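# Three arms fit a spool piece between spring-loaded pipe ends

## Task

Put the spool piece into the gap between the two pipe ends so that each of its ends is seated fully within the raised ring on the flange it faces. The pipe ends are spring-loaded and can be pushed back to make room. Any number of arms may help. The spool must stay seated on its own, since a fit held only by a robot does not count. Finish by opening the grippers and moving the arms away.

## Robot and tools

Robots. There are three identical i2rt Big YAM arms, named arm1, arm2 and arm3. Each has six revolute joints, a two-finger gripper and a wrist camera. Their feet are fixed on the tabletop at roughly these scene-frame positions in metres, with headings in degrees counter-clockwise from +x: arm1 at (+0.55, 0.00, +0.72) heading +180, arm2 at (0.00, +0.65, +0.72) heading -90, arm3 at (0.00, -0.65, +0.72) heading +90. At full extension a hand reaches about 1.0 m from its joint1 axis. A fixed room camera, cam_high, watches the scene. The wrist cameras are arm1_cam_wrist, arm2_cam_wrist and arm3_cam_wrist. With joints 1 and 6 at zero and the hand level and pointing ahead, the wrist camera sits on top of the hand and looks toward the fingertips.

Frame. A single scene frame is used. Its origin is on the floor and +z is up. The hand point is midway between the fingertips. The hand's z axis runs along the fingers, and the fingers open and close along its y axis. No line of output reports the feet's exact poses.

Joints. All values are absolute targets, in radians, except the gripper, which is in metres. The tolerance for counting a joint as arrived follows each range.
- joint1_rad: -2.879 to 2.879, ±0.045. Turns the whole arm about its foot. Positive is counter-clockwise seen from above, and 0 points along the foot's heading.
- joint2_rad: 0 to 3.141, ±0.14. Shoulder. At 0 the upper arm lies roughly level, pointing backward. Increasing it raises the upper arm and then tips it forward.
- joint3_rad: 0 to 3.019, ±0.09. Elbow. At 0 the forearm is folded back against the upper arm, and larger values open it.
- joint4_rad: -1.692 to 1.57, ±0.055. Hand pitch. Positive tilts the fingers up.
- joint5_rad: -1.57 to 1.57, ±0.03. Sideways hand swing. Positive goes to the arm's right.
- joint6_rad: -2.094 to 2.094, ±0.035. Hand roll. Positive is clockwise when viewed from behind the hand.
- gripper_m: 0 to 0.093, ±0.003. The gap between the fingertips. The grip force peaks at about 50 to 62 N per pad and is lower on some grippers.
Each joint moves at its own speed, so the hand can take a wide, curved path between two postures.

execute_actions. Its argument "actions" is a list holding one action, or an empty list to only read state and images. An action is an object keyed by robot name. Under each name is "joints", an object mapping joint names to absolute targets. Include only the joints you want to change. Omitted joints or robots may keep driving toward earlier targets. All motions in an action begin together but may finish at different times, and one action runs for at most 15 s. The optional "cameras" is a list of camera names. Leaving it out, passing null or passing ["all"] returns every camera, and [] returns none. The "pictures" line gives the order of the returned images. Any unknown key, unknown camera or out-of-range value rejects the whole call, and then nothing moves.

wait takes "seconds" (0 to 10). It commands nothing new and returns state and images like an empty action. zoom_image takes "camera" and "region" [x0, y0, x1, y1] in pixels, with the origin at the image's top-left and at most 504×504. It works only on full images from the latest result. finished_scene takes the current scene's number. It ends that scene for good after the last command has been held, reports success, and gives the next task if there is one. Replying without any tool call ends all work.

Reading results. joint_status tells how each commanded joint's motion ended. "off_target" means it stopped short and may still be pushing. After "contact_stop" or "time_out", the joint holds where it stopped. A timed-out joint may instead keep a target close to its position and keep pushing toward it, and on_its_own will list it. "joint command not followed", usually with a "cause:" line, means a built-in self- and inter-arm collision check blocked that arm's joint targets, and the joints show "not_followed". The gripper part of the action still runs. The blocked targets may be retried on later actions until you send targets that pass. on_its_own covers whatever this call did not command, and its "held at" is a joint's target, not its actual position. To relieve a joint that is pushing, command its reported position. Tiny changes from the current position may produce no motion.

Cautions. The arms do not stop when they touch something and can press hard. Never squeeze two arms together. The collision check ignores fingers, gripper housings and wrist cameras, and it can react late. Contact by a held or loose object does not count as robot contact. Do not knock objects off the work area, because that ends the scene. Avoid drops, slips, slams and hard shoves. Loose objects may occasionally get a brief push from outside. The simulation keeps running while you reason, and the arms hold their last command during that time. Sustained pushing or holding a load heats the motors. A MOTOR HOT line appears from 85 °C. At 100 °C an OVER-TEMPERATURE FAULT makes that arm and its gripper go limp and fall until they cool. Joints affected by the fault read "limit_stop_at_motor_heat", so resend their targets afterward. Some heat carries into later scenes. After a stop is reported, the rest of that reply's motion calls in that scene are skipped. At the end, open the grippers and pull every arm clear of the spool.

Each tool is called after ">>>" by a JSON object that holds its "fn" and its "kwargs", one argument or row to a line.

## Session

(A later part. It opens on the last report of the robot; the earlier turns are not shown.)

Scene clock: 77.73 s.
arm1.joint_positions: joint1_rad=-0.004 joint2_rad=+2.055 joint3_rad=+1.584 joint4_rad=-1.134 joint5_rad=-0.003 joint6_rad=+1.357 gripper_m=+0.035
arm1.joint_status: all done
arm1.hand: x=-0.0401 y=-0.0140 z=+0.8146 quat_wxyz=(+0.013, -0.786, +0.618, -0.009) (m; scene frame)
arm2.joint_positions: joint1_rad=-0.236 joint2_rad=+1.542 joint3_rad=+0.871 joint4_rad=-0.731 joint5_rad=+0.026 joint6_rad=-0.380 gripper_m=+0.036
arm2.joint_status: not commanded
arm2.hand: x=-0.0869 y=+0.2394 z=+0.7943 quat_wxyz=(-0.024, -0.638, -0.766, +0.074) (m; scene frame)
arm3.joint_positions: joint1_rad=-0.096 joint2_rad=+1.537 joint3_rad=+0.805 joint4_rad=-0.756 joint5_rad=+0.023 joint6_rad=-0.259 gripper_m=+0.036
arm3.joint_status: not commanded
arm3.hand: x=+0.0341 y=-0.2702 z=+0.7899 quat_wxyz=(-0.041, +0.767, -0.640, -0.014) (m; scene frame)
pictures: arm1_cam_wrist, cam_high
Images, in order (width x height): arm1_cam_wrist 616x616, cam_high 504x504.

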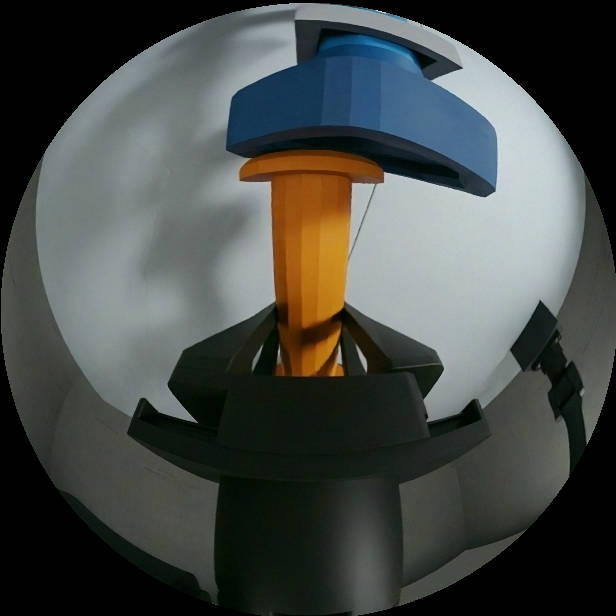

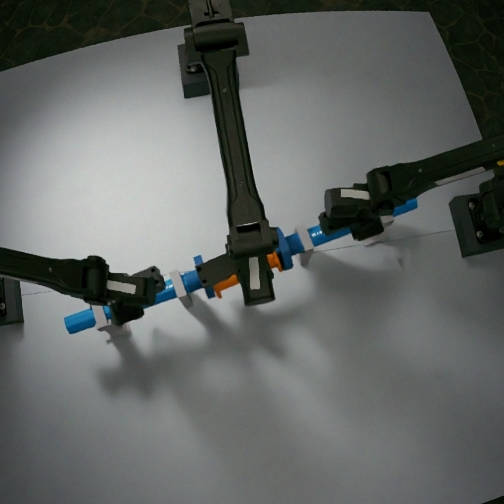

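>>> {"fn": "execute_actions", "kwargs": {
  "actions": [
    {"arm1":{"joints":{"joint3_rad":1.565,"joint4_rad":-1.175}}}
  ],
  "cameras": ["arm1_cam_wrist","cam_high"]
}}

Scene clock: 83.07 s.
arm1.joint_positions: joint1_rad=-0.004 joint2_rad=+2.055 joint3_rad=+1.567 joint4_rad=-1.158 joint5_rad=+0.003 joint6_rad=+1.357 gripper_m=+0.035
arm1.joint_status: all done
arm1.hand: x=-0.0269 y=-0.0126 z=+0.8092 quat_wxyz=(+0.028, -0.785, +0.618, -0.023) (m; scene frame)
arm2.joint_positions: joint1_rad=-0.236 joint2_rad=+1.542 joint3_rad=+0.871 joint4_rad=-0.731 joint5_rad=+0.026 joint6_rad=-0.380 gripper_m=+0.036
arm2.joint_status: not commanded
arm2.hand: x=-0.0869 y=+0.2394 z=+0.7943 quat_wxyz=(-0.024, -0.638, -0.766, +0.074) (m; scene frame)
arm3.joint_positions: joint1_rad=-0.096 joint2_rad=+1.537 joint3_rad=+0.805 joint4_rad=-0.756 joint5_rad=+0.023 joint6_rad=-0.259 gripper_m=+0.036
arm3.joint_status: not commanded
arm3.hand: x=+0.0341 y=-0.2702 z=+0.7899 quat_wxyz=(-0.041, +0.767, -0.640, -0.014) (m; scene frame)
pictures: arm1_cam_wrist, cam_high
Images, in order (width x height): arm1_cam_wrist 616x616, cam_high 504x504.

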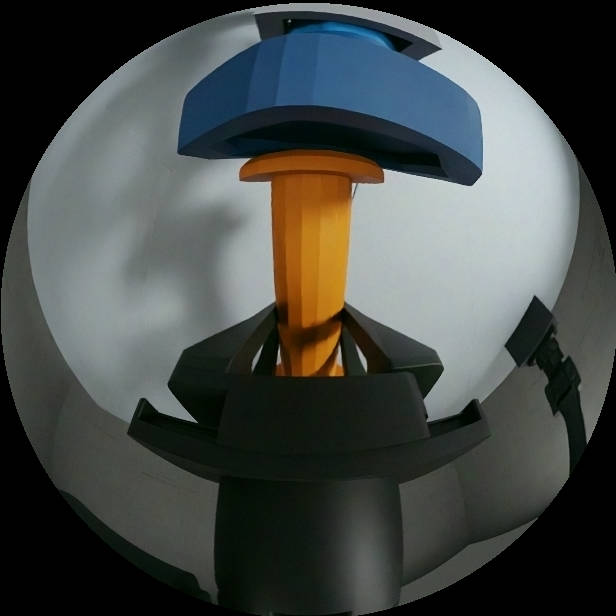

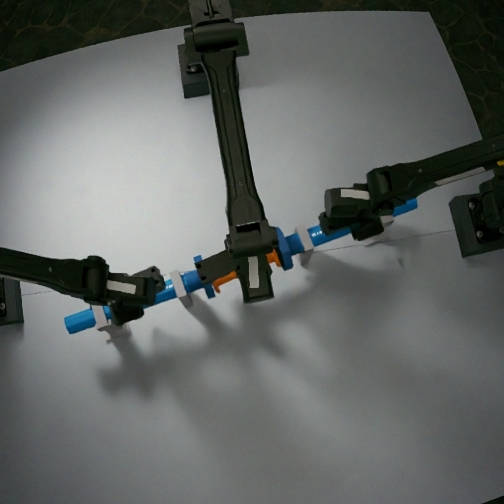

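>>> {"fn": "execute_actions", "kwargs": {
  "actions": [
    {"arm1":{"joints":{"joint4_rad":-1.205}}}
  ]
}}

Scene clock: 86.97 s.
arm1.joint_positions: joint1_rad=-0.005 joint2_rad=+2.055 joint3_rad=+1.567 joint4_rad=-1.180 joint5_rad=+0.005 joint6_rad=+1.361 gripper_m=+0.035
arm1.joint_status: all done
arm1.hand: x=-0.0214 y=-0.0119 z=+0.8097 quat_wxyz=(+0.036, -0.783, +0.620, -0.030) (m; scene frame)
arm2.joint_positions: joint1_rad=-0.236 joint2_rad=+1.542 joint3_rad=+0.871 joint4_rad=-0.731 joint5_rad=+0.026 joint6_rad=-0.380 gripper_m=+0.036
arm2.joint_status: not commanded
arm2.hand: x=-0.0869 y=+0.2394 z=+0.7943 quat_wxyz=(-0.024, -0.638, -0.766, +0.074) (m; scene frame)
arm3.joint_positions: joint1_rad=-0.096 joint2_rad=+1.537 joint3_rad=+0.805 joint4_rad=-0.756 joint5_rad=+0.023 joint6_rad=-0.259 gripper_m=+0.036
arm3.joint_status: not commanded
arm3.hand: x=+0.0341 y=-0.2702 z=+0.7899 quat_wxyz=(-0.041, +0.767, -0.640, -0.014) (m; scene frame)
pictures: arm1_cam_wrist, arm2_cam_wrist, arm3_cam_wrist, cam_high
Images, in order (width x height): arm1_cam_wrist 616x616, arm2_cam_wrist 616x616, arm3_cam_wrist 616x616, cam_high 504x504.

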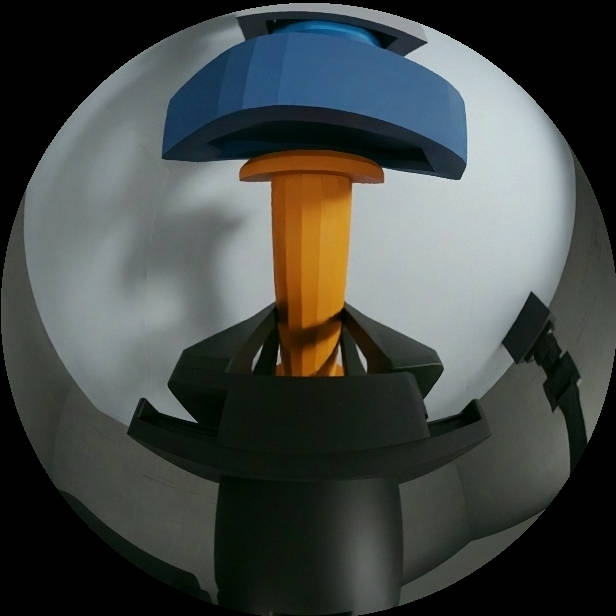

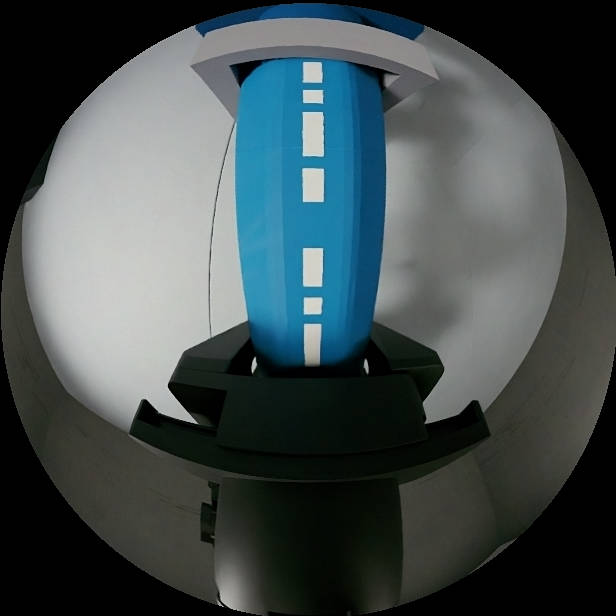

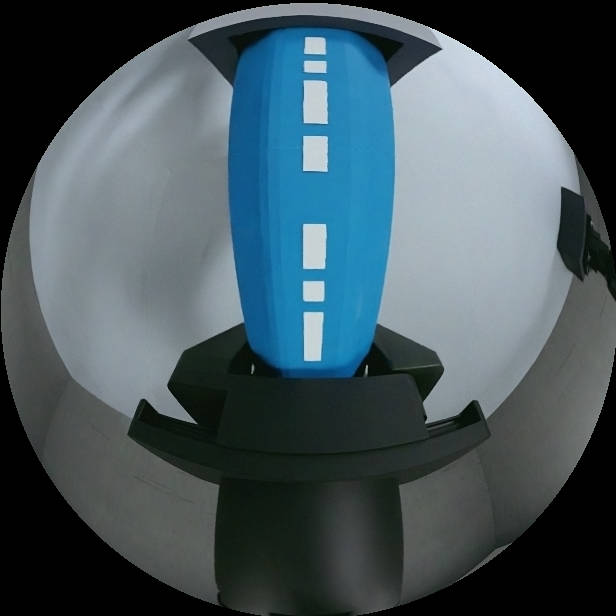

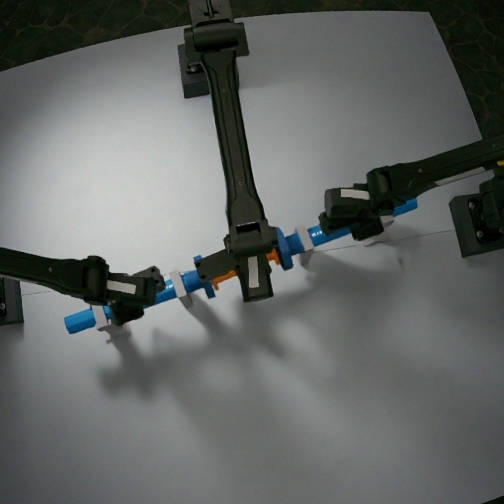

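>>> {"fn": "execute_actions", "kwargs": {
  "actions": [
    {"arm2":{"joints":{"joint2_rad":1.542,"joint3_rad":0.871,"joint4_rad":-0.74,"gripper_m":0.093}},"arm3":{"joints":{"joint2_rad":1.537,"joint3_rad":0.805,"joint4_rad":-0.76,"gripper_m":0.093}}}
  ],
  "cameras": ["arm1_cam_wrist","cam_high"]
}}

Scene clock: 89.77 s.
arm1.joint_positions: joint1_rad=-0.005 joint2_rad=+2.055 joint3_rad=+1.567 joint4_rad=-1.181 joint5_rad=+0.011 joint6_rad=+1.379 gripper_m=+0.035
arm1.joint_status: not commanded
arm1.hand: x=-0.0211 y=-0.0104 z=+0.8097 quat_wxyz=(+0.039, -0.778, +0.627, -0.029) (m; scene frame)
arm2.joint_positions: joint1_rad=-0.230 joint2_rad=+1.528 joint3_rad=+0.855 joint4_rad=-0.735 joint5_rad=+0.003 joint6_rad=-0.380 gripper_m=+0.093
arm2.joint_status: all done
arm2.hand: x=-0.0792 y=+0.2454 z=+0.7941 quat_wxyz=(-0.033, -0.635, -0.769, +0.066) (m; scene frame)
arm3.joint_positions: joint1_rad=-0.089 joint2_rad=+1.525 joint3_rad=+0.797 joint4_rad=-0.750 joint5_rad=-0.001 joint6_rad=-0.257 gripper_m=+0.093
arm3.joint_status: all done
arm3.hand: x=+0.0270 y=-0.2708 z=+0.7918 quat_wxyz=(-0.037, +0.769, -0.638, -0.027) (m; scene frame)
pictures: arm1_cam_wrist, cam_high
Images, in order (width x height): arm1_cam_wrist 616x616, cam_high 504x504.

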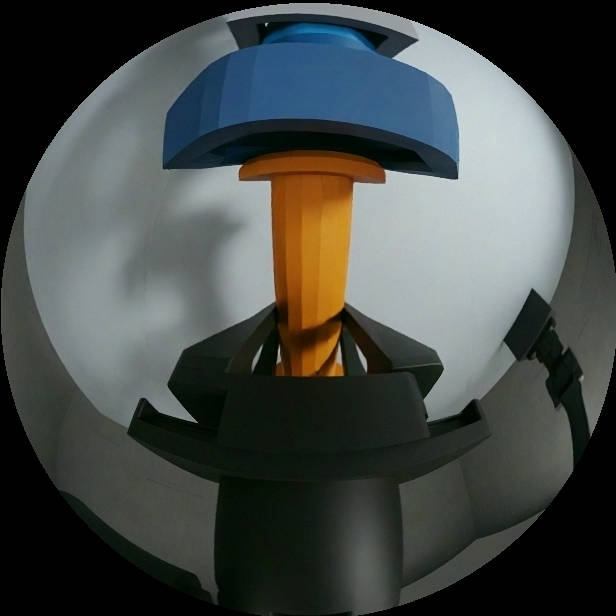

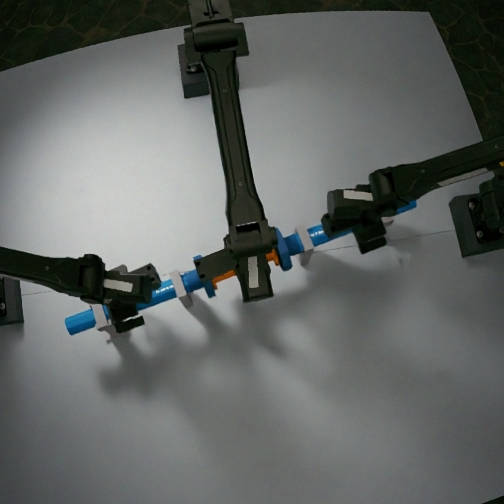

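>>> {"fn": "execute_actions", "kwargs": {
  "actions": [
    {"arm1":{"joints":{"joint2_rad":2.0,"joint3_rad":1.58}},"arm2":{"joints":{"joint2_rad":1.2,"joint4_rad":-1.1}},"arm3":{"joints":{"joint2_rad":1.2,"joint4_rad":-1.1}}}
  ],
  "cameras": ["arm1_cam_wrist","cam_high"]
}}

Scene clock: 94.33 s.
arm1.joint_positions: joint1_rad=-0.005 joint2_rad=+2.055 joint3_rad=+1.567 joint4_rad=-1.181 joint5_rad=+0.011 joint6_rad=+1.379 gripper_m=+0.035
arm1.joint_status: all done
arm1.hand: x=-0.0212 y=-0.0104 z=+0.8099 quat_wxyz=(+0.039, -0.778, +0.627, -0.029) (m; scene frame)
arm2.joint_positions: joint1_rad=-0.228 joint2_rad=+1.192 joint3_rad=+0.855 joint4_rad=-1.091 joint5_rad=+0.003 joint6_rad=-0.383 gripper_m=+0.093
arm2.joint_status: all done
arm2.hand: x=-0.0650 y=+0.3140 z=+0.9020 quat_wxyz=(-0.028, -0.634, -0.771, +0.057) (m; scene frame)
arm3.joint_positions: joint1_rad=-0.090 joint2_rad=+1.190 joint3_rad=+0.797 joint4_rad=-1.081 joint5_rad=+0.003 joint6_rad=-0.259 gripper_m=+0.093
arm3.joint_status: all done
arm3.hand: x=+0.0237 y=-0.3302 z=+0.8950 quat_wxyz=(-0.040, +0.769, -0.637, -0.027) (m; scene frame)
pictures: arm1_cam_wrist, cam_high
Images, in order (width x height): arm1_cam_wrist 616x616, cam_high 504x504.

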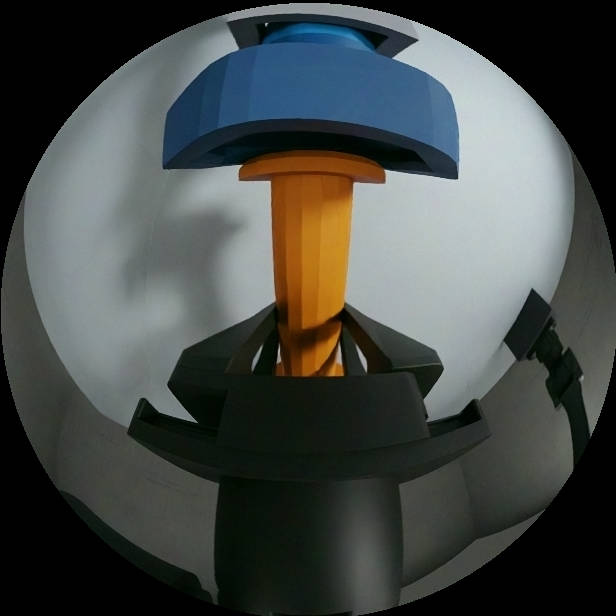

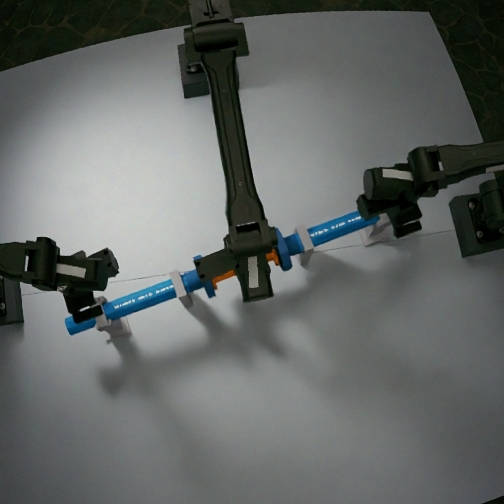

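>>> {"fn": "execute_actions", "kwargs": {
  "actions": [
    {"arm1":{"joints":{"joint2_rad":1.965,"joint3_rad":1.59}}}
  ],
  "cameras": ["arm1_cam_wrist","cam_high"]
}}

Scene clock: 96.13 s.
arm1.joint_positions: joint1_rad=-0.005 joint2_rad=+2.049 joint3_rad=+1.567 joint4_rad=-1.181 joint5_rad=+0.012 joint6_rad=+1.384 gripper_m=+0.035
arm1.joint_status: all done
arm1.hand: x=-0.0219 y=-0.0104 z=+0.8133 quat_wxyz=(+0.037, -0.776, +0.629, -0.026) (m; scene frame)
arm2.joint_positions: joint1_rad=-0.228 joint2_rad=+1.192 joint3_rad=+0.855 joint4_rad=-1.091 joint5_rad=+0.003 joint6_rad=-0.383 gripper_m=+0.093
arm2.joint_status: not commanded
arm2.hand: x=-0.0650 y=+0.3140 z=+0.9020 quat_wxyz=(-0.028, -0.634, -0.771, +0.057) (m; scene frame)
arm3.joint_positions: joint1_rad=-0.090 joint2_rad=+1.190 joint3_rad=+0.797 joint4_rad=-1.081 joint5_rad=+0.003 joint6_rad=-0.259 gripper_m=+0.093
arm3.joint_status: not commanded
arm3.hand: x=+0.0237 y=-0.3302 z=+0.8950 quat_wxyz=(-0.040, +0.769, -0.637, -0.027) (m; scene frame)
pictures: arm1_cam_wrist, cam_high
Images, in order (width x height): arm1_cam_wrist 616x616, cam_high 504x504.

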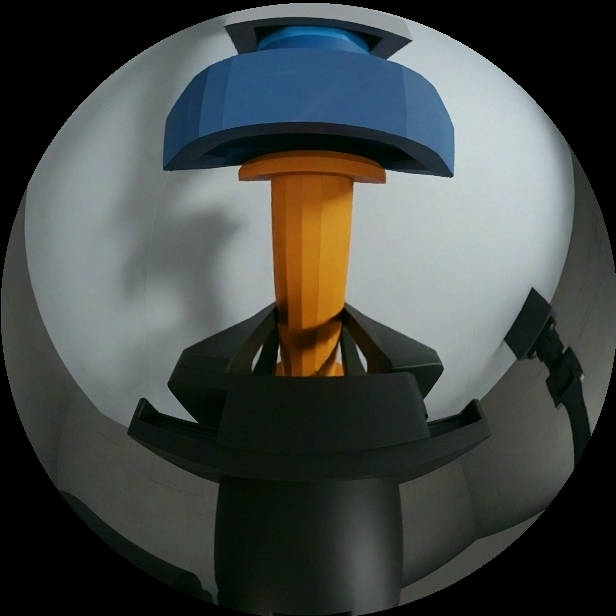

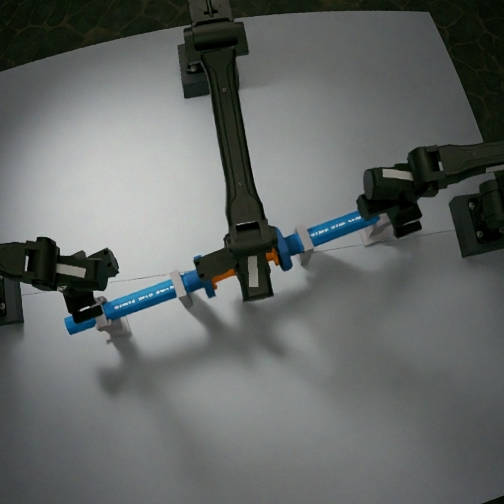

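>>> {"fn": "execute_actions", "kwargs": {
  "actions": [
    {"arm1":{"joints":{"joint2_rad":1.95,"joint3_rad":1.59}}}
  ],
  "cameras": ["arm1_cam_wrist","cam_high"]
}}

Scene clock: 97.87 s.
arm1.joint_positions: joint1_rad=-0.005 joint2_rad=+2.048 joint3_rad=+1.567 joint4_rad=-1.181 joint5_rad=+0.012 joint6_rad=+1.384 gripper_m=+0.035
arm1.joint_status: all done
arm1.hand: x=-0.0219 y=-0.0104 z=+0.8135 quat_wxyz=(+0.037, -0.776, +0.629, -0.026) (m; scene frame)
arm2.joint_positions: joint1_rad=-0.228 joint2_rad=+1.192 joint3_rad=+0.855 joint4_rad=-1.091 joint5_rad=+0.003 joint6_rad=-0.383 gripper_m=+0.093
arm2.joint_status: not commanded
arm2.hand: x=-0.0650 y=+0.3140 z=+0.9020 quat_wxyz=(-0.028, -0.634, -0.771, +0.057) (m; scene frame)
arm3.joint_positions: joint1_rad=-0.090 joint2_rad=+1.190 joint3_rad=+0.797 joint4_rad=-1.081 joint5_rad=+0.003 joint6_rad=-0.259 gripper_m=+0.093
arm3.joint_status: not commanded
arm3.hand: x=+0.0237 y=-0.3302 z=+0.8950 quat_wxyz=(-0.040, +0.769, -0.637, -0.027) (m; scene frame)
pictures: arm1_cam_wrist, cam_high
Images, in order (width x height): arm1_cam_wrist 616x616, cam_high 504x504.

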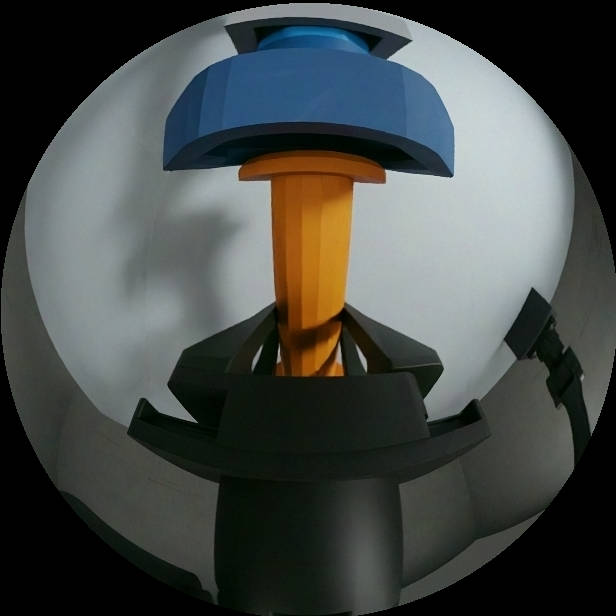

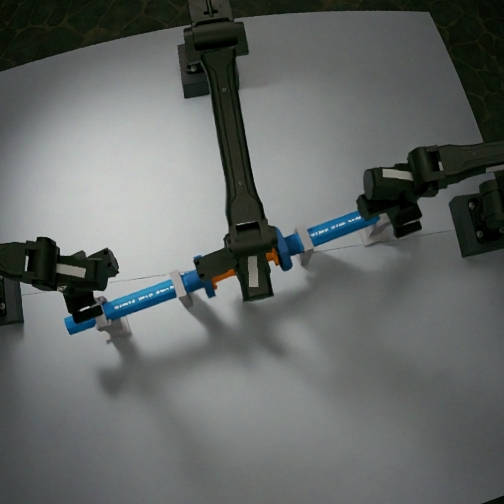

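>>> {"fn": "execute_actions", "kwargs": {
  "actions": [
    {"arm1":{"joints":{"joint2_rad":1.92}}}
  ],
  "cameras": ["arm1_cam_wrist","cam_high"]
}}

Scene clock: 99.27 s.
arm1.joint_positions: joint1_rad=-0.005 joint2_rad=+2.047 joint3_rad=+1.567 joint4_rad=-1.181 joint5_rad=+0.012 joint6_rad=+1.384 gripper_m=+0.035
arm1.joint_status: all done
arm1.hand: x=-0.0221 y=-0.0104 z=+0.8143 quat_wxyz=(+0.037, -0.776, +0.629, -0.025) (m; scene frame)
arm2.joint_positions: joint1_rad=-0.228 joint2_rad=+1.192 joint3_rad=+0.855 joint4_rad=-1.091 joint5_rad=+0.003 joint6_rad=-0.383 gripper_m=+0.093
arm2.joint_status: not commanded
arm2.hand: x=-0.0650 y=+0.3140 z=+0.9020 quat_wxyz=(-0.028, -0.634, -0.771, +0.057) (m; scene frame)
arm3.joint_positions: joint1_rad=-0.090 joint2_rad=+1.190 joint3_rad=+0.797 joint4_rad=-1.081 joint5_rad=+0.003 joint6_rad=-0.259 gripper_m=+0.093
arm3.joint_status: not commanded
arm3.hand: x=+0.0237 y=-0.3302 z=+0.8950 quat_wxyz=(-0.040, +0.769, -0.637, -0.027) (m; scene frame)
pictures: arm1_cam_wrist, cam_high
Images, in order (width x height): arm1_cam_wrist 616x616, cam_high 504x504.

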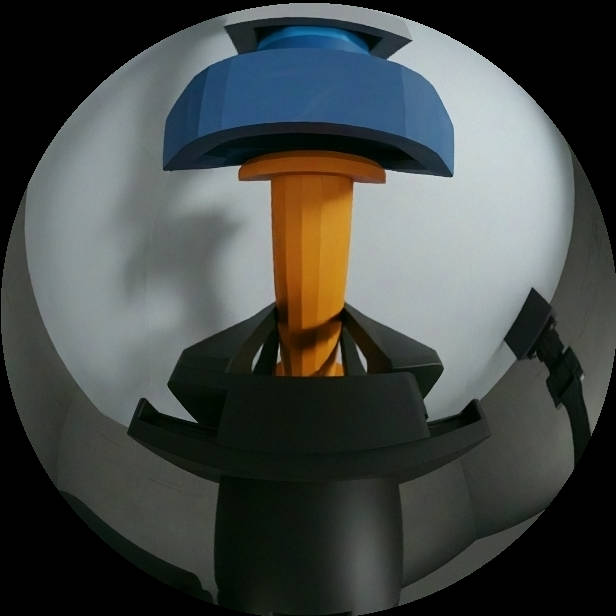

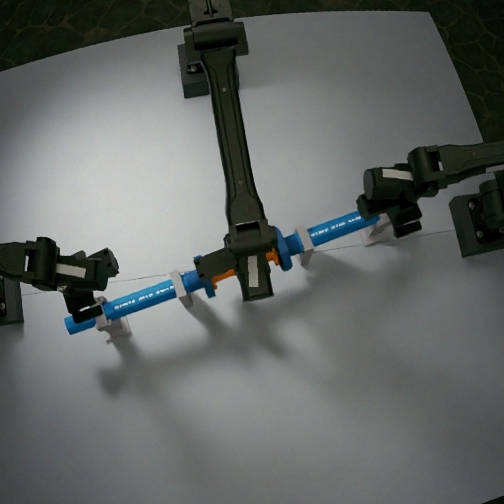

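>>> {"fn": "execute_actions", "kwargs": {
  "actions": [
    {"arm1":{"joints":{"joint2_rad":2.03,"joint3_rad":1.57,"gripper_m":0.093}}}
  ],
  "cameras": []
}}

>>> {"fn": "execute_actions", "kwargs": {
  "actions": [
    {"arm1":{"joints":{"joint2_rad":1.85,"joint4_rad":-1.25,"joint6_rad":-1.78}}}
  ],
  "cameras": ["arm1_cam_wrist","cam_high"]
}}

Scene clock: 103.43 s.
arm1.joint_positions: joint1_rad=-0.005 joint2_rad=+2.017 joint3_rad=+1.564 joint4_rad=-1.192 joint5_rad=+0.003 joint6_rad=+1.369 gripper_m=+0.093
arm1.joint_status: all done
arm1.hand: x=-0.0213 y=-0.0122 z=+0.8298 quat_wxyz=(+0.028, -0.781, +0.623, -0.022) (m; scene frame)
arm2.joint_positions: joint1_rad=-0.228 joint2_rad=+1.192 joint3_rad=+0.855 joint4_rad=-1.091 joint5_rad=+0.003 joint6_rad=-0.383 gripper_m=+0.093
arm2.joint_status: not commanded
arm2.hand: x=-0.0650 y=+0.3140 z=+0.9020 quat_wxyz=(-0.028, -0.634, -0.771, +0.057) (m; scene frame)
arm3.joint_positions: joint1_rad=-0.090 joint2_rad=+1.190 joint3_rad=+0.797 joint4_rad=-1.081 joint5_rad=+0.003 joint6_rad=-0.259 gripper_m=+0.093
arm3.joint_status: not commanded
arm3.hand: x=+0.0237 y=-0.3302 z=+0.8950 quat_wxyz=(-0.040, +0.769, -0.637, -0.027) (m; scene frame)
pictures: none
No camera images: the call's "cameras" was empty. Leave "cameras" out to get every camera's image.

Scene clock: 106.20 s.
arm1.joint_positions: joint1_rad=-0.005 joint2_rad=+1.835 joint3_rad=+1.564 joint4_rad=-1.238 joint5_rad=+0.003 joint6_rad=-1.771 gripper_m=+0.093
arm1.joint_status: all done
arm1.hand: x=-0.0188 y=-0.0134 z=+0.9302 quat_wxyz=(+0.030, -0.624, -0.781, +0.016) (m; scene frame)
arm2.joint_positions: joint1_rad=-0.228 joint2_rad=+1.192 joint3_rad=+0.855 joint4_rad=-1.091 joint5_rad=+0.003 joint6_rad=-0.383 gripper_m=+0.093
arm2.joint_status: not commanded
arm2.hand: x=-0.0650 y=+0.3140 z=+0.9020 quat_wxyz=(-0.028, -0.634, -0.771, +0.057) (m; scene frame)
arm3.joint_positions: joint1_rad=-0.090 joint2_rad=+1.190 joint3_rad=+0.797 joint4_rad=-1.081 joint5_rad=+0.003 joint6_rad=-0.259 gripper_m=+0.093
arm3.joint_status: not commanded
arm3.hand: x=+0.0237 y=-0.3302 z=+0.8950 quat_wxyz=(-0.040, +0.769, -0.637, -0.027) (m; scene frame)
pictures: arm1_cam_wrist, cam_high
Images, in order (width x height): arm1_cam_wrist 616x616, cam_high 504x504.

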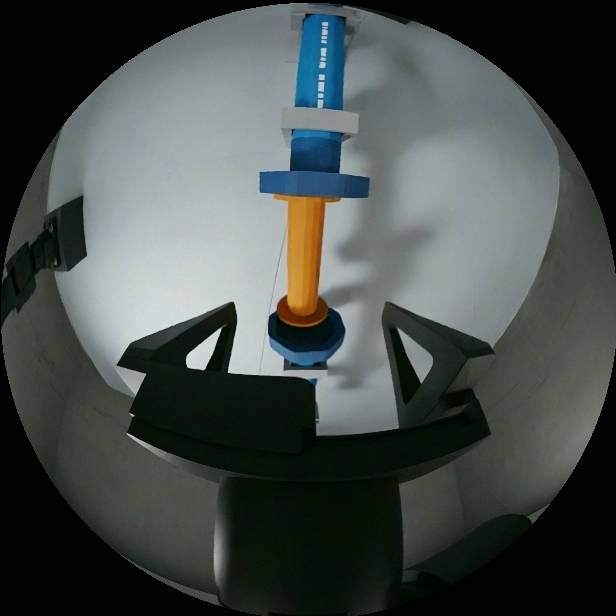

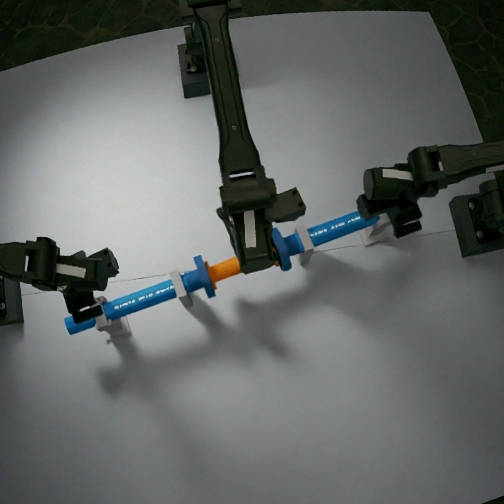

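>>> {"fn": "execute_actions", "kwargs": {
  "actions": [
    {"arm1":{"joints":{"joint2_rad":2.075,"joint3_rad":1.58,"joint4_rad":-1.16,"joint6_rad":-1.72}}}
  ],
  "cameras": ["arm1_cam_wrist"]
}}

>>> {"fn": "execute_actions", "kwargs": {
  "actions": [
    {"arm1":{"joints":{"gripper_m":0.03}}}
  ],
  "cameras": ["arm1_cam_wrist","cam_high"]
}}

Scene clock: 113.97 s.
arm1.joint_positions: joint1_rad=+0.001 joint2_rad=+2.092 joint3_rad=+1.564 joint4_rad=-1.171 joint5_rad=-0.003 joint6_rad=-1.729 gripper_m=+0.093
arm1.joint_status: all done
arm1.hand: x=-0.0177 y=-0.0159 z=+0.7885 quat_wxyz=(-0.043, -0.637, -0.768, -0.044) (m; scene frame)
arm2.joint_positions: joint1_rad=-0.228 joint2_rad=+1.192 joint3_rad=+0.855 joint4_rad=-1.091 joint5_rad=+0.003 joint6_rad=-0.383 gripper_m=+0.093
arm2.joint_status: not commanded
arm2.hand: x=-0.0650 y=+0.3140 z=+0.9020 quat_wxyz=(-0.028, -0.634, -0.771, +0.057) (m; scene frame)
arm3.joint_positions: joint1_rad=-0.090 joint2_rad=+1.190 joint3_rad=+0.797 joint4_rad=-1.081 joint5_rad=+0.003 joint6_rad=-0.259 gripper_m=+0.093
arm3.joint_status: not commanded
arm3.hand: x=+0.0237 y=-0.3302 z=+0.8950 quat_wxyz=(-0.040, +0.769, -0.637, -0.027) (m; scene frame)
pictures: arm1_cam_wrist
Images, in order (width x height): arm1_cam_wrist 616x616.

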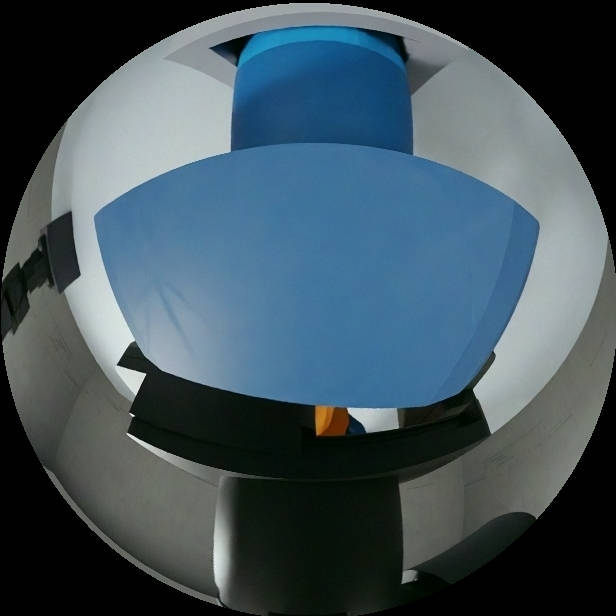

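Scene clock: 114.60 s.
arm1.joint_positions: joint1_rad=+0.001 joint2_rad=+2.092 joint3_rad=+1.564 joint4_rad=-1.171 joint5_rad=-0.003 joint6_rad=-1.727 gripper_m=+0.034
arm1.joint_status: gripper_m off_target (ended at +0.034, target +0.030)
arm1.hand: x=-0.0177 y=-0.0159 z=+0.7885 quat_wxyz=(-0.043, -0.638, -0.768, -0.044) (m; scene frame)
arm2.joint_positions: joint1_rad=-0.228 joint2_rad=+1.192 joint3_rad=+0.855 joint4_rad=-1.091 joint5_rad=+0.003 joint6_rad=-0.383 gripper_m=+0.093
arm2.joint_status: not commanded
arm2.hand: x=-0.0650 y=+0.3140 z=+0.9020 quat_wxyz=(-0.028, -0.634, -0.771, +0.057) (m; scene frame)
arm3.joint_positions: joint1_rad=-0.090 joint2_rad=+1.190 joint3_rad=+0.797 joint4_rad=-1.081 joint5_rad=+0.003 joint6_rad=-0.259 gripper_m=+0.093
arm3.joint_status: not commanded
arm3.hand: x=+0.0237 y=-0.3302 z=+0.8950 quat_wxyz=(-0.040, +0.769, -0.637, -0.027) (m; scene frame)
pictures: arm1_cam_wrist, cam_high
Images, in order (width x height): arm1_cam_wrist 616x616, cam_high 504x504.

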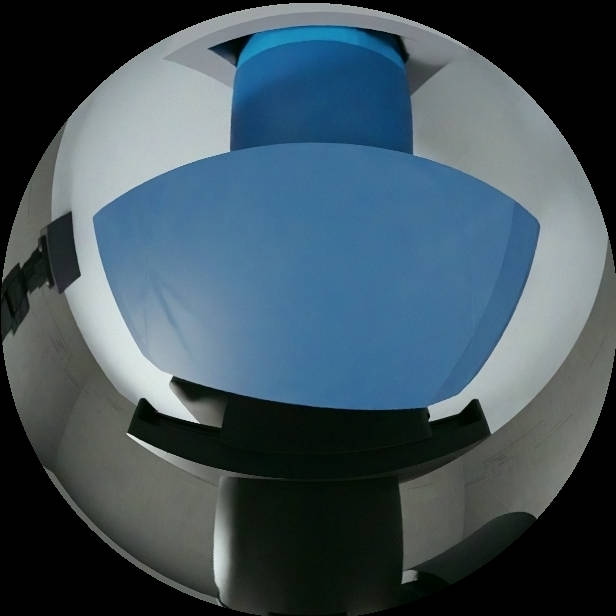

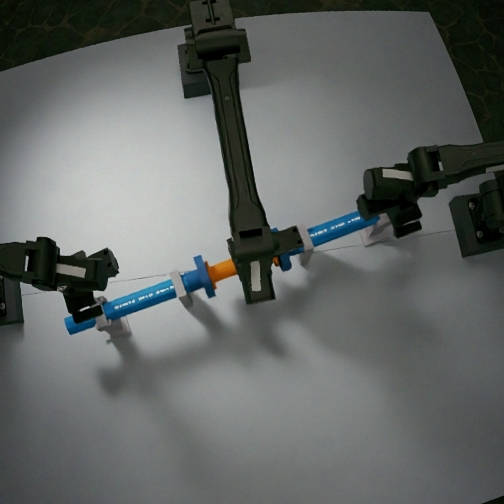

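>>> {"fn": "execute_actions", "kwargs": {
  "actions": [
    {"arm1":{"joints":{"gripper_m":0.093}}}
  ],
  "cameras": []
}}

>>> {"fn": "execute_actions", "kwargs": {
  "actions": [
    {"arm1":{"joints":{"joint1_rad":-0.05,"joint2_rad":2.08,"joint3_rad":1.6,"joint6_rad":-1.76}}}
  ],
  "cameras": []
}}

>>> {"fn": "execute_actions", "kwargs": {
  "actions": [
    {"arm1":{"joints":{"gripper_m":0.03}}}
  ],
  "cameras": ["arm1_cam_wrist","cam_high"]
}}

Scene clock: 118.53 s.
arm1.joint_positions: joint1_rad=+0.001 joint2_rad=+2.091 joint3_rad=+1.564 joint4_rad=-1.171 joint5_rad=-0.003 joint6_rad=-1.727 gripper_m=+0.093
arm1.joint_status: all done
arm1.hand: x=-0.0178 y=-0.0159 z=+0.7887 quat_wxyz=(-0.043, -0.638, -0.768, -0.044) (m; scene frame)
arm2.joint_positions: joint1_rad=-0.228 joint2_rad=+1.192 joint3_rad=+0.855 joint4_rad=-1.091 joint5_rad=+0.003 joint6_rad=-0.383 gripper_m=+0.093
arm2.joint_status: not commanded
arm2.hand: x=-0.0650 y=+0.3140 z=+0.9020 quat_wxyz=(-0.028, -0.634, -0.771, +0.057) (m; scene frame)
arm3.joint_positions: joint1_rad=-0.090 joint2_rad=+1.190 joint3_rad=+0.797 joint4_rad=-1.081 joint5_rad=+0.003 joint6_rad=-0.259 gripper_m=+0.093
arm3.joint_status: not commanded
arm3.hand: x=+0.0237 y=-0.3302 z=+0.8950 quat_wxyz=(-0.040, +0.769, -0.637, -0.027) (m; scene frame)
pictures: none
No camera images: the call's "cameras" was empty. Leave "cameras" out to get every camera's image.

Scene clock: 119.53 s.
arm1.joint_positions: joint1_rad=-0.040 joint2_rad=+2.081 joint3_rad=+1.564 joint4_rad=-1.171 joint5_rad=-0.007 joint6_rad=-1.753 gripper_m=+0.093
arm1.joint_status: all done
arm1.hand: x=-0.0194 y=+0.0068 z=+0.7948 quat_wxyz=(-0.041, -0.644, -0.763, -0.037) (m; scene frame)
arm2.joint_positions: joint1_rad=-0.228 joint2_rad=+1.192 joint3_rad=+0.855 joint4_rad=-1.091 joint5_rad=+0.003 joint6_rad=-0.383 gripper_m=+0.093
arm2.joint_status: not commanded
arm2.hand: x=-0.0650 y=+0.3140 z=+0.9020 quat_wxyz=(-0.028, -0.634, -0.771, +0.057) (m; scene frame)
arm3.joint_positions: joint1_rad=-0.090 joint2_rad=+1.190 joint3_rad=+0.797 joint4_rad=-1.081 joint5_rad=+0.003 joint6_rad=-0.259 gripper_m=+0.093
arm3.joint_status: not commanded
arm3.hand: x=+0.0237 y=-0.3302 z=+0.8950 quat_wxyz=(-0.040, +0.769, -0.637, -0.027) (m; scene frame)
pictures: none
No camera images: the call's "cameras" was empty. Leave "cameras" out to get every camera's image.

Scene clock: 120.17 s.
arm1.joint_positions: joint1_rad=-0.040 joint2_rad=+2.081 joint3_rad=+1.566 joint4_rad=-1.163 joint5_rad=-0.007 joint6_rad=-1.759 gripper_m=+0.035
arm1.joint_status: gripper_m off_target (ended at +0.035, target +0.030)
arm1.hand: x=-0.0224 y=+0.0068 z=+0.7953 quat_wxyz=(-0.038, -0.642, -0.765, -0.034) (m; scene frame)
arm2.joint_positions: joint1_rad=-0.228 joint2_rad=+1.192 joint3_rad=+0.855 joint4_rad=-1.091 joint5_rad=+0.003 joint6_rad=-0.383 gripper_m=+0.093
arm2.joint_status: not commanded
arm2.hand: x=-0.0650 y=+0.3140 z=+0.9020 quat_wxyz=(-0.028, -0.634, -0.771, +0.057) (m; scene frame)
arm3.joint_positions: joint1_rad=-0.090 joint2_rad=+1.190 joint3_rad=+0.797 joint4_rad=-1.081 joint5_rad=+0.003 joint6_rad=-0.259 gripper_m=+0.093
arm3.joint_status: not commanded
arm3.hand: x=+0.0237 y=-0.3302 z=+0.8950 quat_wxyz=(-0.040, +0.769, -0.637, -0.027) (m; scene frame)
pictures: arm1_cam_wrist, cam_high
Images, in order (width x height): arm1_cam_wrist 616x616, cam_high 504x504.

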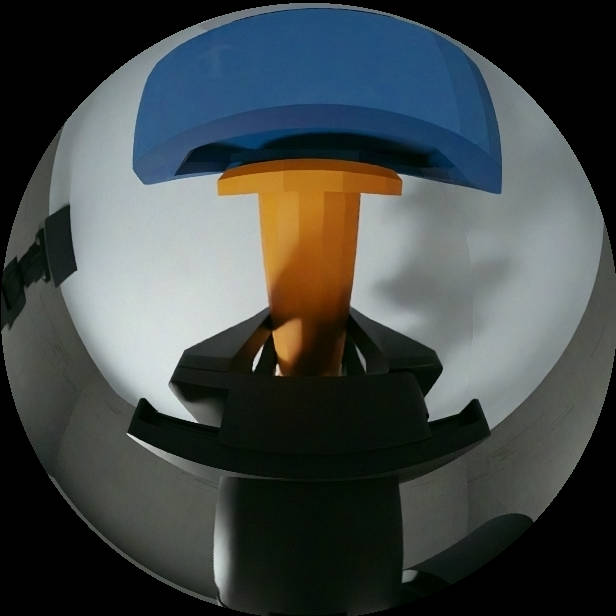

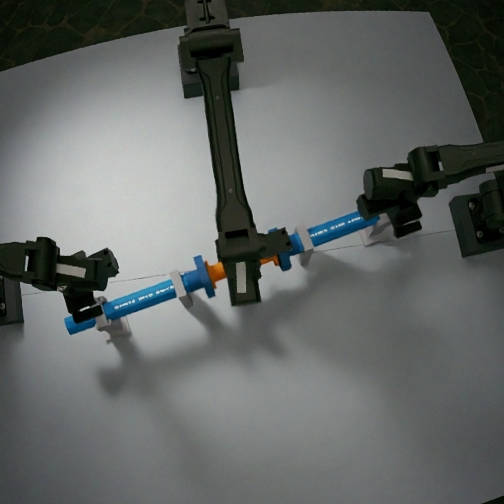

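>>> {"fn": "execute_actions", "kwargs": {
  "actions": [
    {"arm1":{"joints":{"joint2_rad":2.0,"joint3_rad":1.61}}}
  ],
  "cameras": ["arm1_cam_wrist","cam_high"]
}}

>>> {"fn": "execute_actions", "kwargs": {
  "actions": [
    {"arm1":{"joints":{"joint2_rad":1.965,"joint3_rad":1.62}}}
  ],
  "cameras": ["arm1_cam_wrist","cam_high"]
}}

Scene clock: 122.77 s.
arm1.joint_positions: joint1_rad=-0.040 joint2_rad=+2.078 joint3_rad=+1.566 joint4_rad=-1.161 joint5_rad=-0.007 joint6_rad=-1.760 gripper_m=+0.035
arm1.joint_status: all done
arm1.hand: x=-0.0231 y=+0.0068 z=+0.7967 quat_wxyz=(-0.036, -0.642, -0.765, -0.033) (m; scene frame)
arm2.joint_positions: joint1_rad=-0.228 joint2_rad=+1.192 joint3_rad=+0.855 joint4_rad=-1.091 joint5_rad=+0.003 joint6_rad=-0.383 gripper_m=+0.093
arm2.joint_status: not commanded
arm2.hand: x=-0.0650 y=+0.3140 z=+0.9020 quat_wxyz=(-0.028, -0.634, -0.771, +0.057) (m; scene frame)
arm3.joint_positions: joint1_rad=-0.090 joint2_rad=+1.190 joint3_rad=+0.797 joint4_rad=-1.081 joint5_rad=+0.003 joint6_rad=-0.259 gripper_m=+0.093
arm3.joint_status: not commanded
arm3.hand: x=+0.0237 y=-0.3302 z=+0.8950 quat_wxyz=(-0.040, +0.769, -0.637, -0.027) (m; scene frame)
pictures: arm1_cam_wrist, cam_high
Images, in order (width x height): arm1_cam_wrist 616x616, cam_high 504x504.

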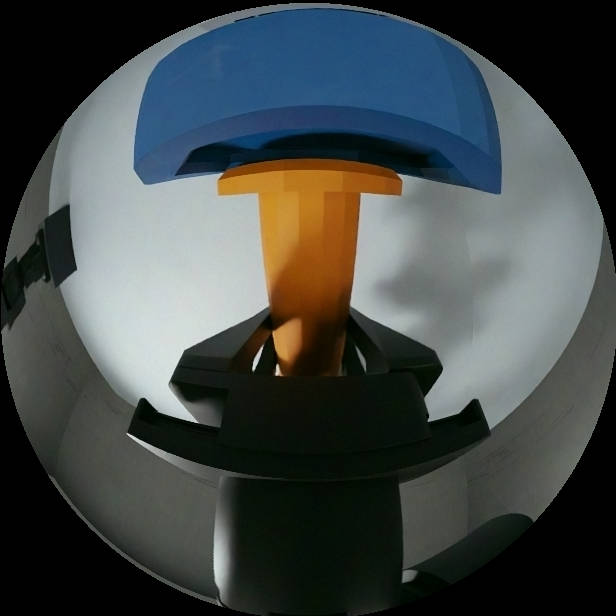

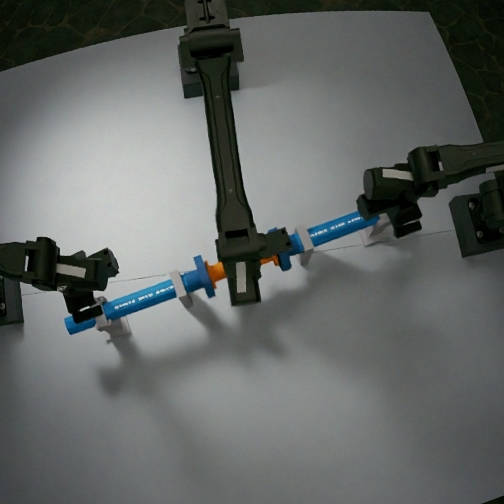

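Scene clock: 123.27 s.
arm1.joint_positions: joint1_rad=-0.040 joint2_rad=+2.076 joint3_rad=+1.566 joint4_rad=-1.160 joint5_rad=-0.007 joint6_rad=-1.760 gripper_m=+0.035
arm1.joint_status: all done
arm1.hand: x=-0.0238 y=+0.0068 z=+0.7979 quat_wxyz=(-0.035, -0.642, -0.765, -0.031) (m; scene frame)
arm2.joint_positions: joint1_rad=-0.228 joint2_rad=+1.192 joint3_rad=+0.855 joint4_rad=-1.091 joint5_rad=+0.003 joint6_rad=-0.383 gripper_m=+0.093
arm2.joint_status: not commanded
arm2.hand: x=-0.0650 y=+0.3140 z=+0.9020 quat_wxyz=(-0.028, -0.634, -0.771, +0.057) (m; scene frame)
arm3.joint_positions: joint1_rad=-0.090 joint2_rad=+1.190 joint3_rad=+0.797 joint4_rad=-1.081 joint5_rad=+0.003 joint6_rad=-0.259 gripper_m=+0.093
arm3.joint_status: not commanded
arm3.hand: x=+0.0237 y=-0.3302 z=+0.8950 quat_wxyz=(-0.040, +0.769, -0.637, -0.027) (m; scene frame)
pictures: arm1_cam_wrist, cam_high
Images, in order (width x height): arm1_cam_wrist 616x616, cam_high 504x504.

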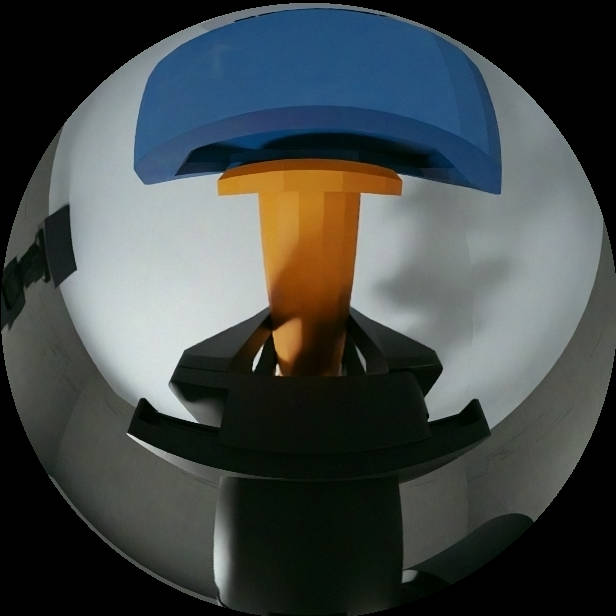

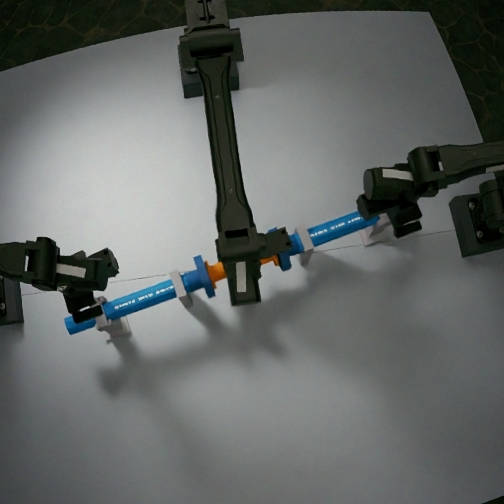

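>>> {"fn": "execute_actions", "kwargs": {
  "actions": [
    {"arm1":{"joints":{"joint2_rad":1.93,"joint3_rad":1.63}}}
  ],
  "cameras": ["arm1_cam_wrist","cam_high"]
}}

Scene clock: 125.23 s.
arm1.joint_positions: joint1_rad=-0.040 joint2_rad=+2.067 joint3_rad=+1.566 joint4_rad=-1.160 joint5_rad=-0.005 joint6_rad=-1.760 gripper_m=+0.035
arm1.joint_status: all done
arm1.hand: x=-0.0248 y=+0.0071 z=+0.8026 quat_wxyz=(-0.031, -0.642, -0.766, -0.030) (m; scene frame)
arm2.joint_positions: joint1_rad=-0.228 joint2_rad=+1.192 joint3_rad=+0.855 joint4_rad=-1.091 joint5_rad=+0.003 joint6_rad=-0.383 gripper_m=+0.093
arm2.joint_status: not commanded
arm2.hand: x=-0.0650 y=+0.3140 z=+0.9020 quat_wxyz=(-0.028, -0.634, -0.771, +0.057) (m; scene frame)
arm3.joint_positions: joint1_rad=-0.090 joint2_rad=+1.190 joint3_rad=+0.797 joint4_rad=-1.081 joint5_rad=+0.003 joint6_rad=-0.259 gripper_m=+0.093
arm3.joint_status: not commanded
arm3.hand: x=+0.0237 y=-0.3302 z=+0.8950 quat_wxyz=(-0.040, +0.769, -0.637, -0.027) (m; scene frame)
pictures: arm1_cam_wrist, cam_high
Images, in order (width x height): arm1_cam_wrist 616x616, cam_high 504x504.

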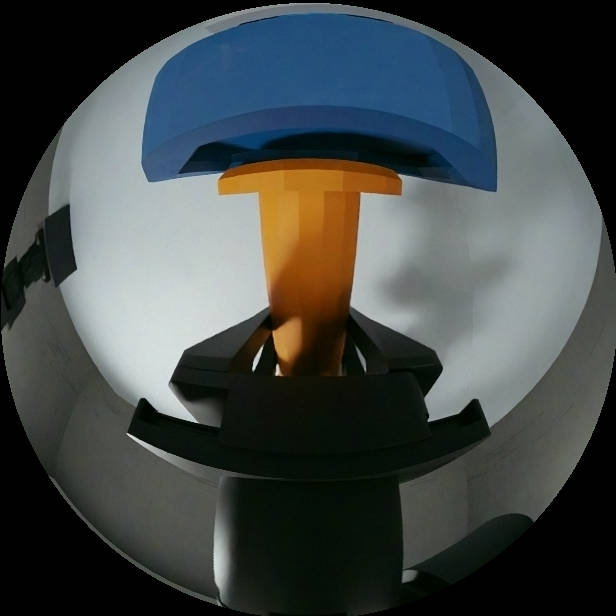

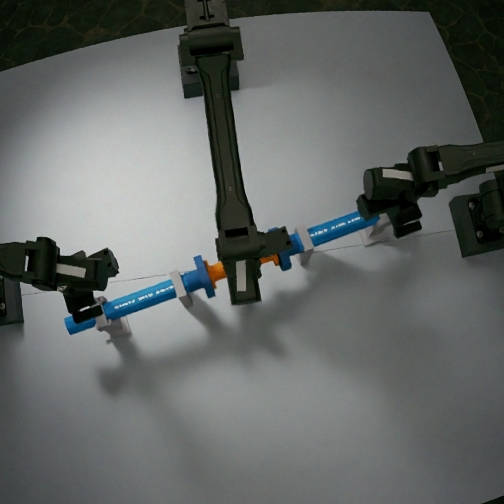

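Moving now; continue gently.

>>> {"fn": "execute_actions", "kwargs": {
  "actions": [
    {"arm1":{"joints":{"joint2_rad":1.91}}}
  ],
  "cameras": ["arm1_cam_wrist","cam_high"]
}}

Scene clock: 128.07 s.
arm1.joint_positions: joint1_rad=-0.040 joint2_rad=+2.066 joint3_rad=+1.566 joint4_rad=-1.160 joint5_rad=-0.005 joint6_rad=-1.760 gripper_m=+0.035
arm1.joint_status: joint2_rad time_out (moved -0.001 of -0.157)
arm1.on_its_own: joint2_rad reads +2.066 and still pushes toward +1.910 since a time_out
arm1.hand: x=-0.0249 y=+0.0071 z=+0.8030 quat_wxyz=(-0.030, -0.642, -0.766, -0.029) (m; scene frame)
arm2.joint_positions: joint1_rad=-0.228 joint2_rad=+1.192 joint3_rad=+0.855 joint4_rad=-1.091 joint5_rad=+0.003 joint6_rad=-0.383 gripper_m=+0.093
arm2.joint_status: not commanded
arm2.hand: x=-0.0650 y=+0.3140 z=+0.9020 quat_wxyz=(-0.028, -0.634, -0.771, +0.057) (m; scene frame)
arm3.joint_positions: joint1_rad=-0.090 joint2_rad=+1.190 joint3_rad=+0.797 joint4_rad=-1.081 joint5_rad=+0.003 joint6_rad=-0.259 gripper_m=+0.093
arm3.joint_status: not commanded
arm3.hand: x=+0.0237 y=-0.3302 z=+0.8950 quat_wxyz=(-0.040, +0.769, -0.637, -0.027) (m; scene frame)
pictures: arm1_cam_wrist, cam_high
Images, in order (width x height): arm1_cam_wrist 616x616, cam_high 504x504.

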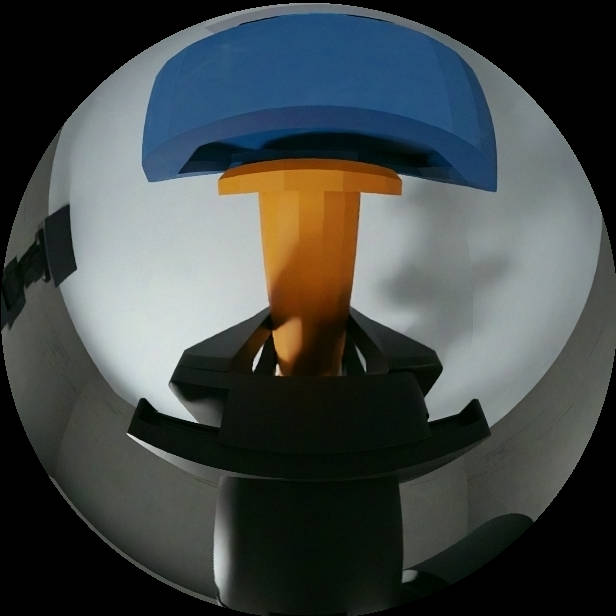

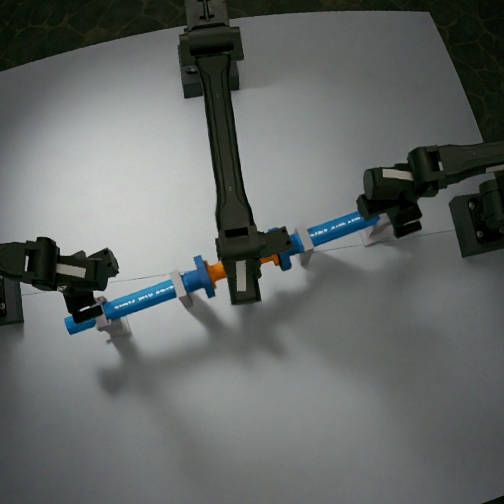

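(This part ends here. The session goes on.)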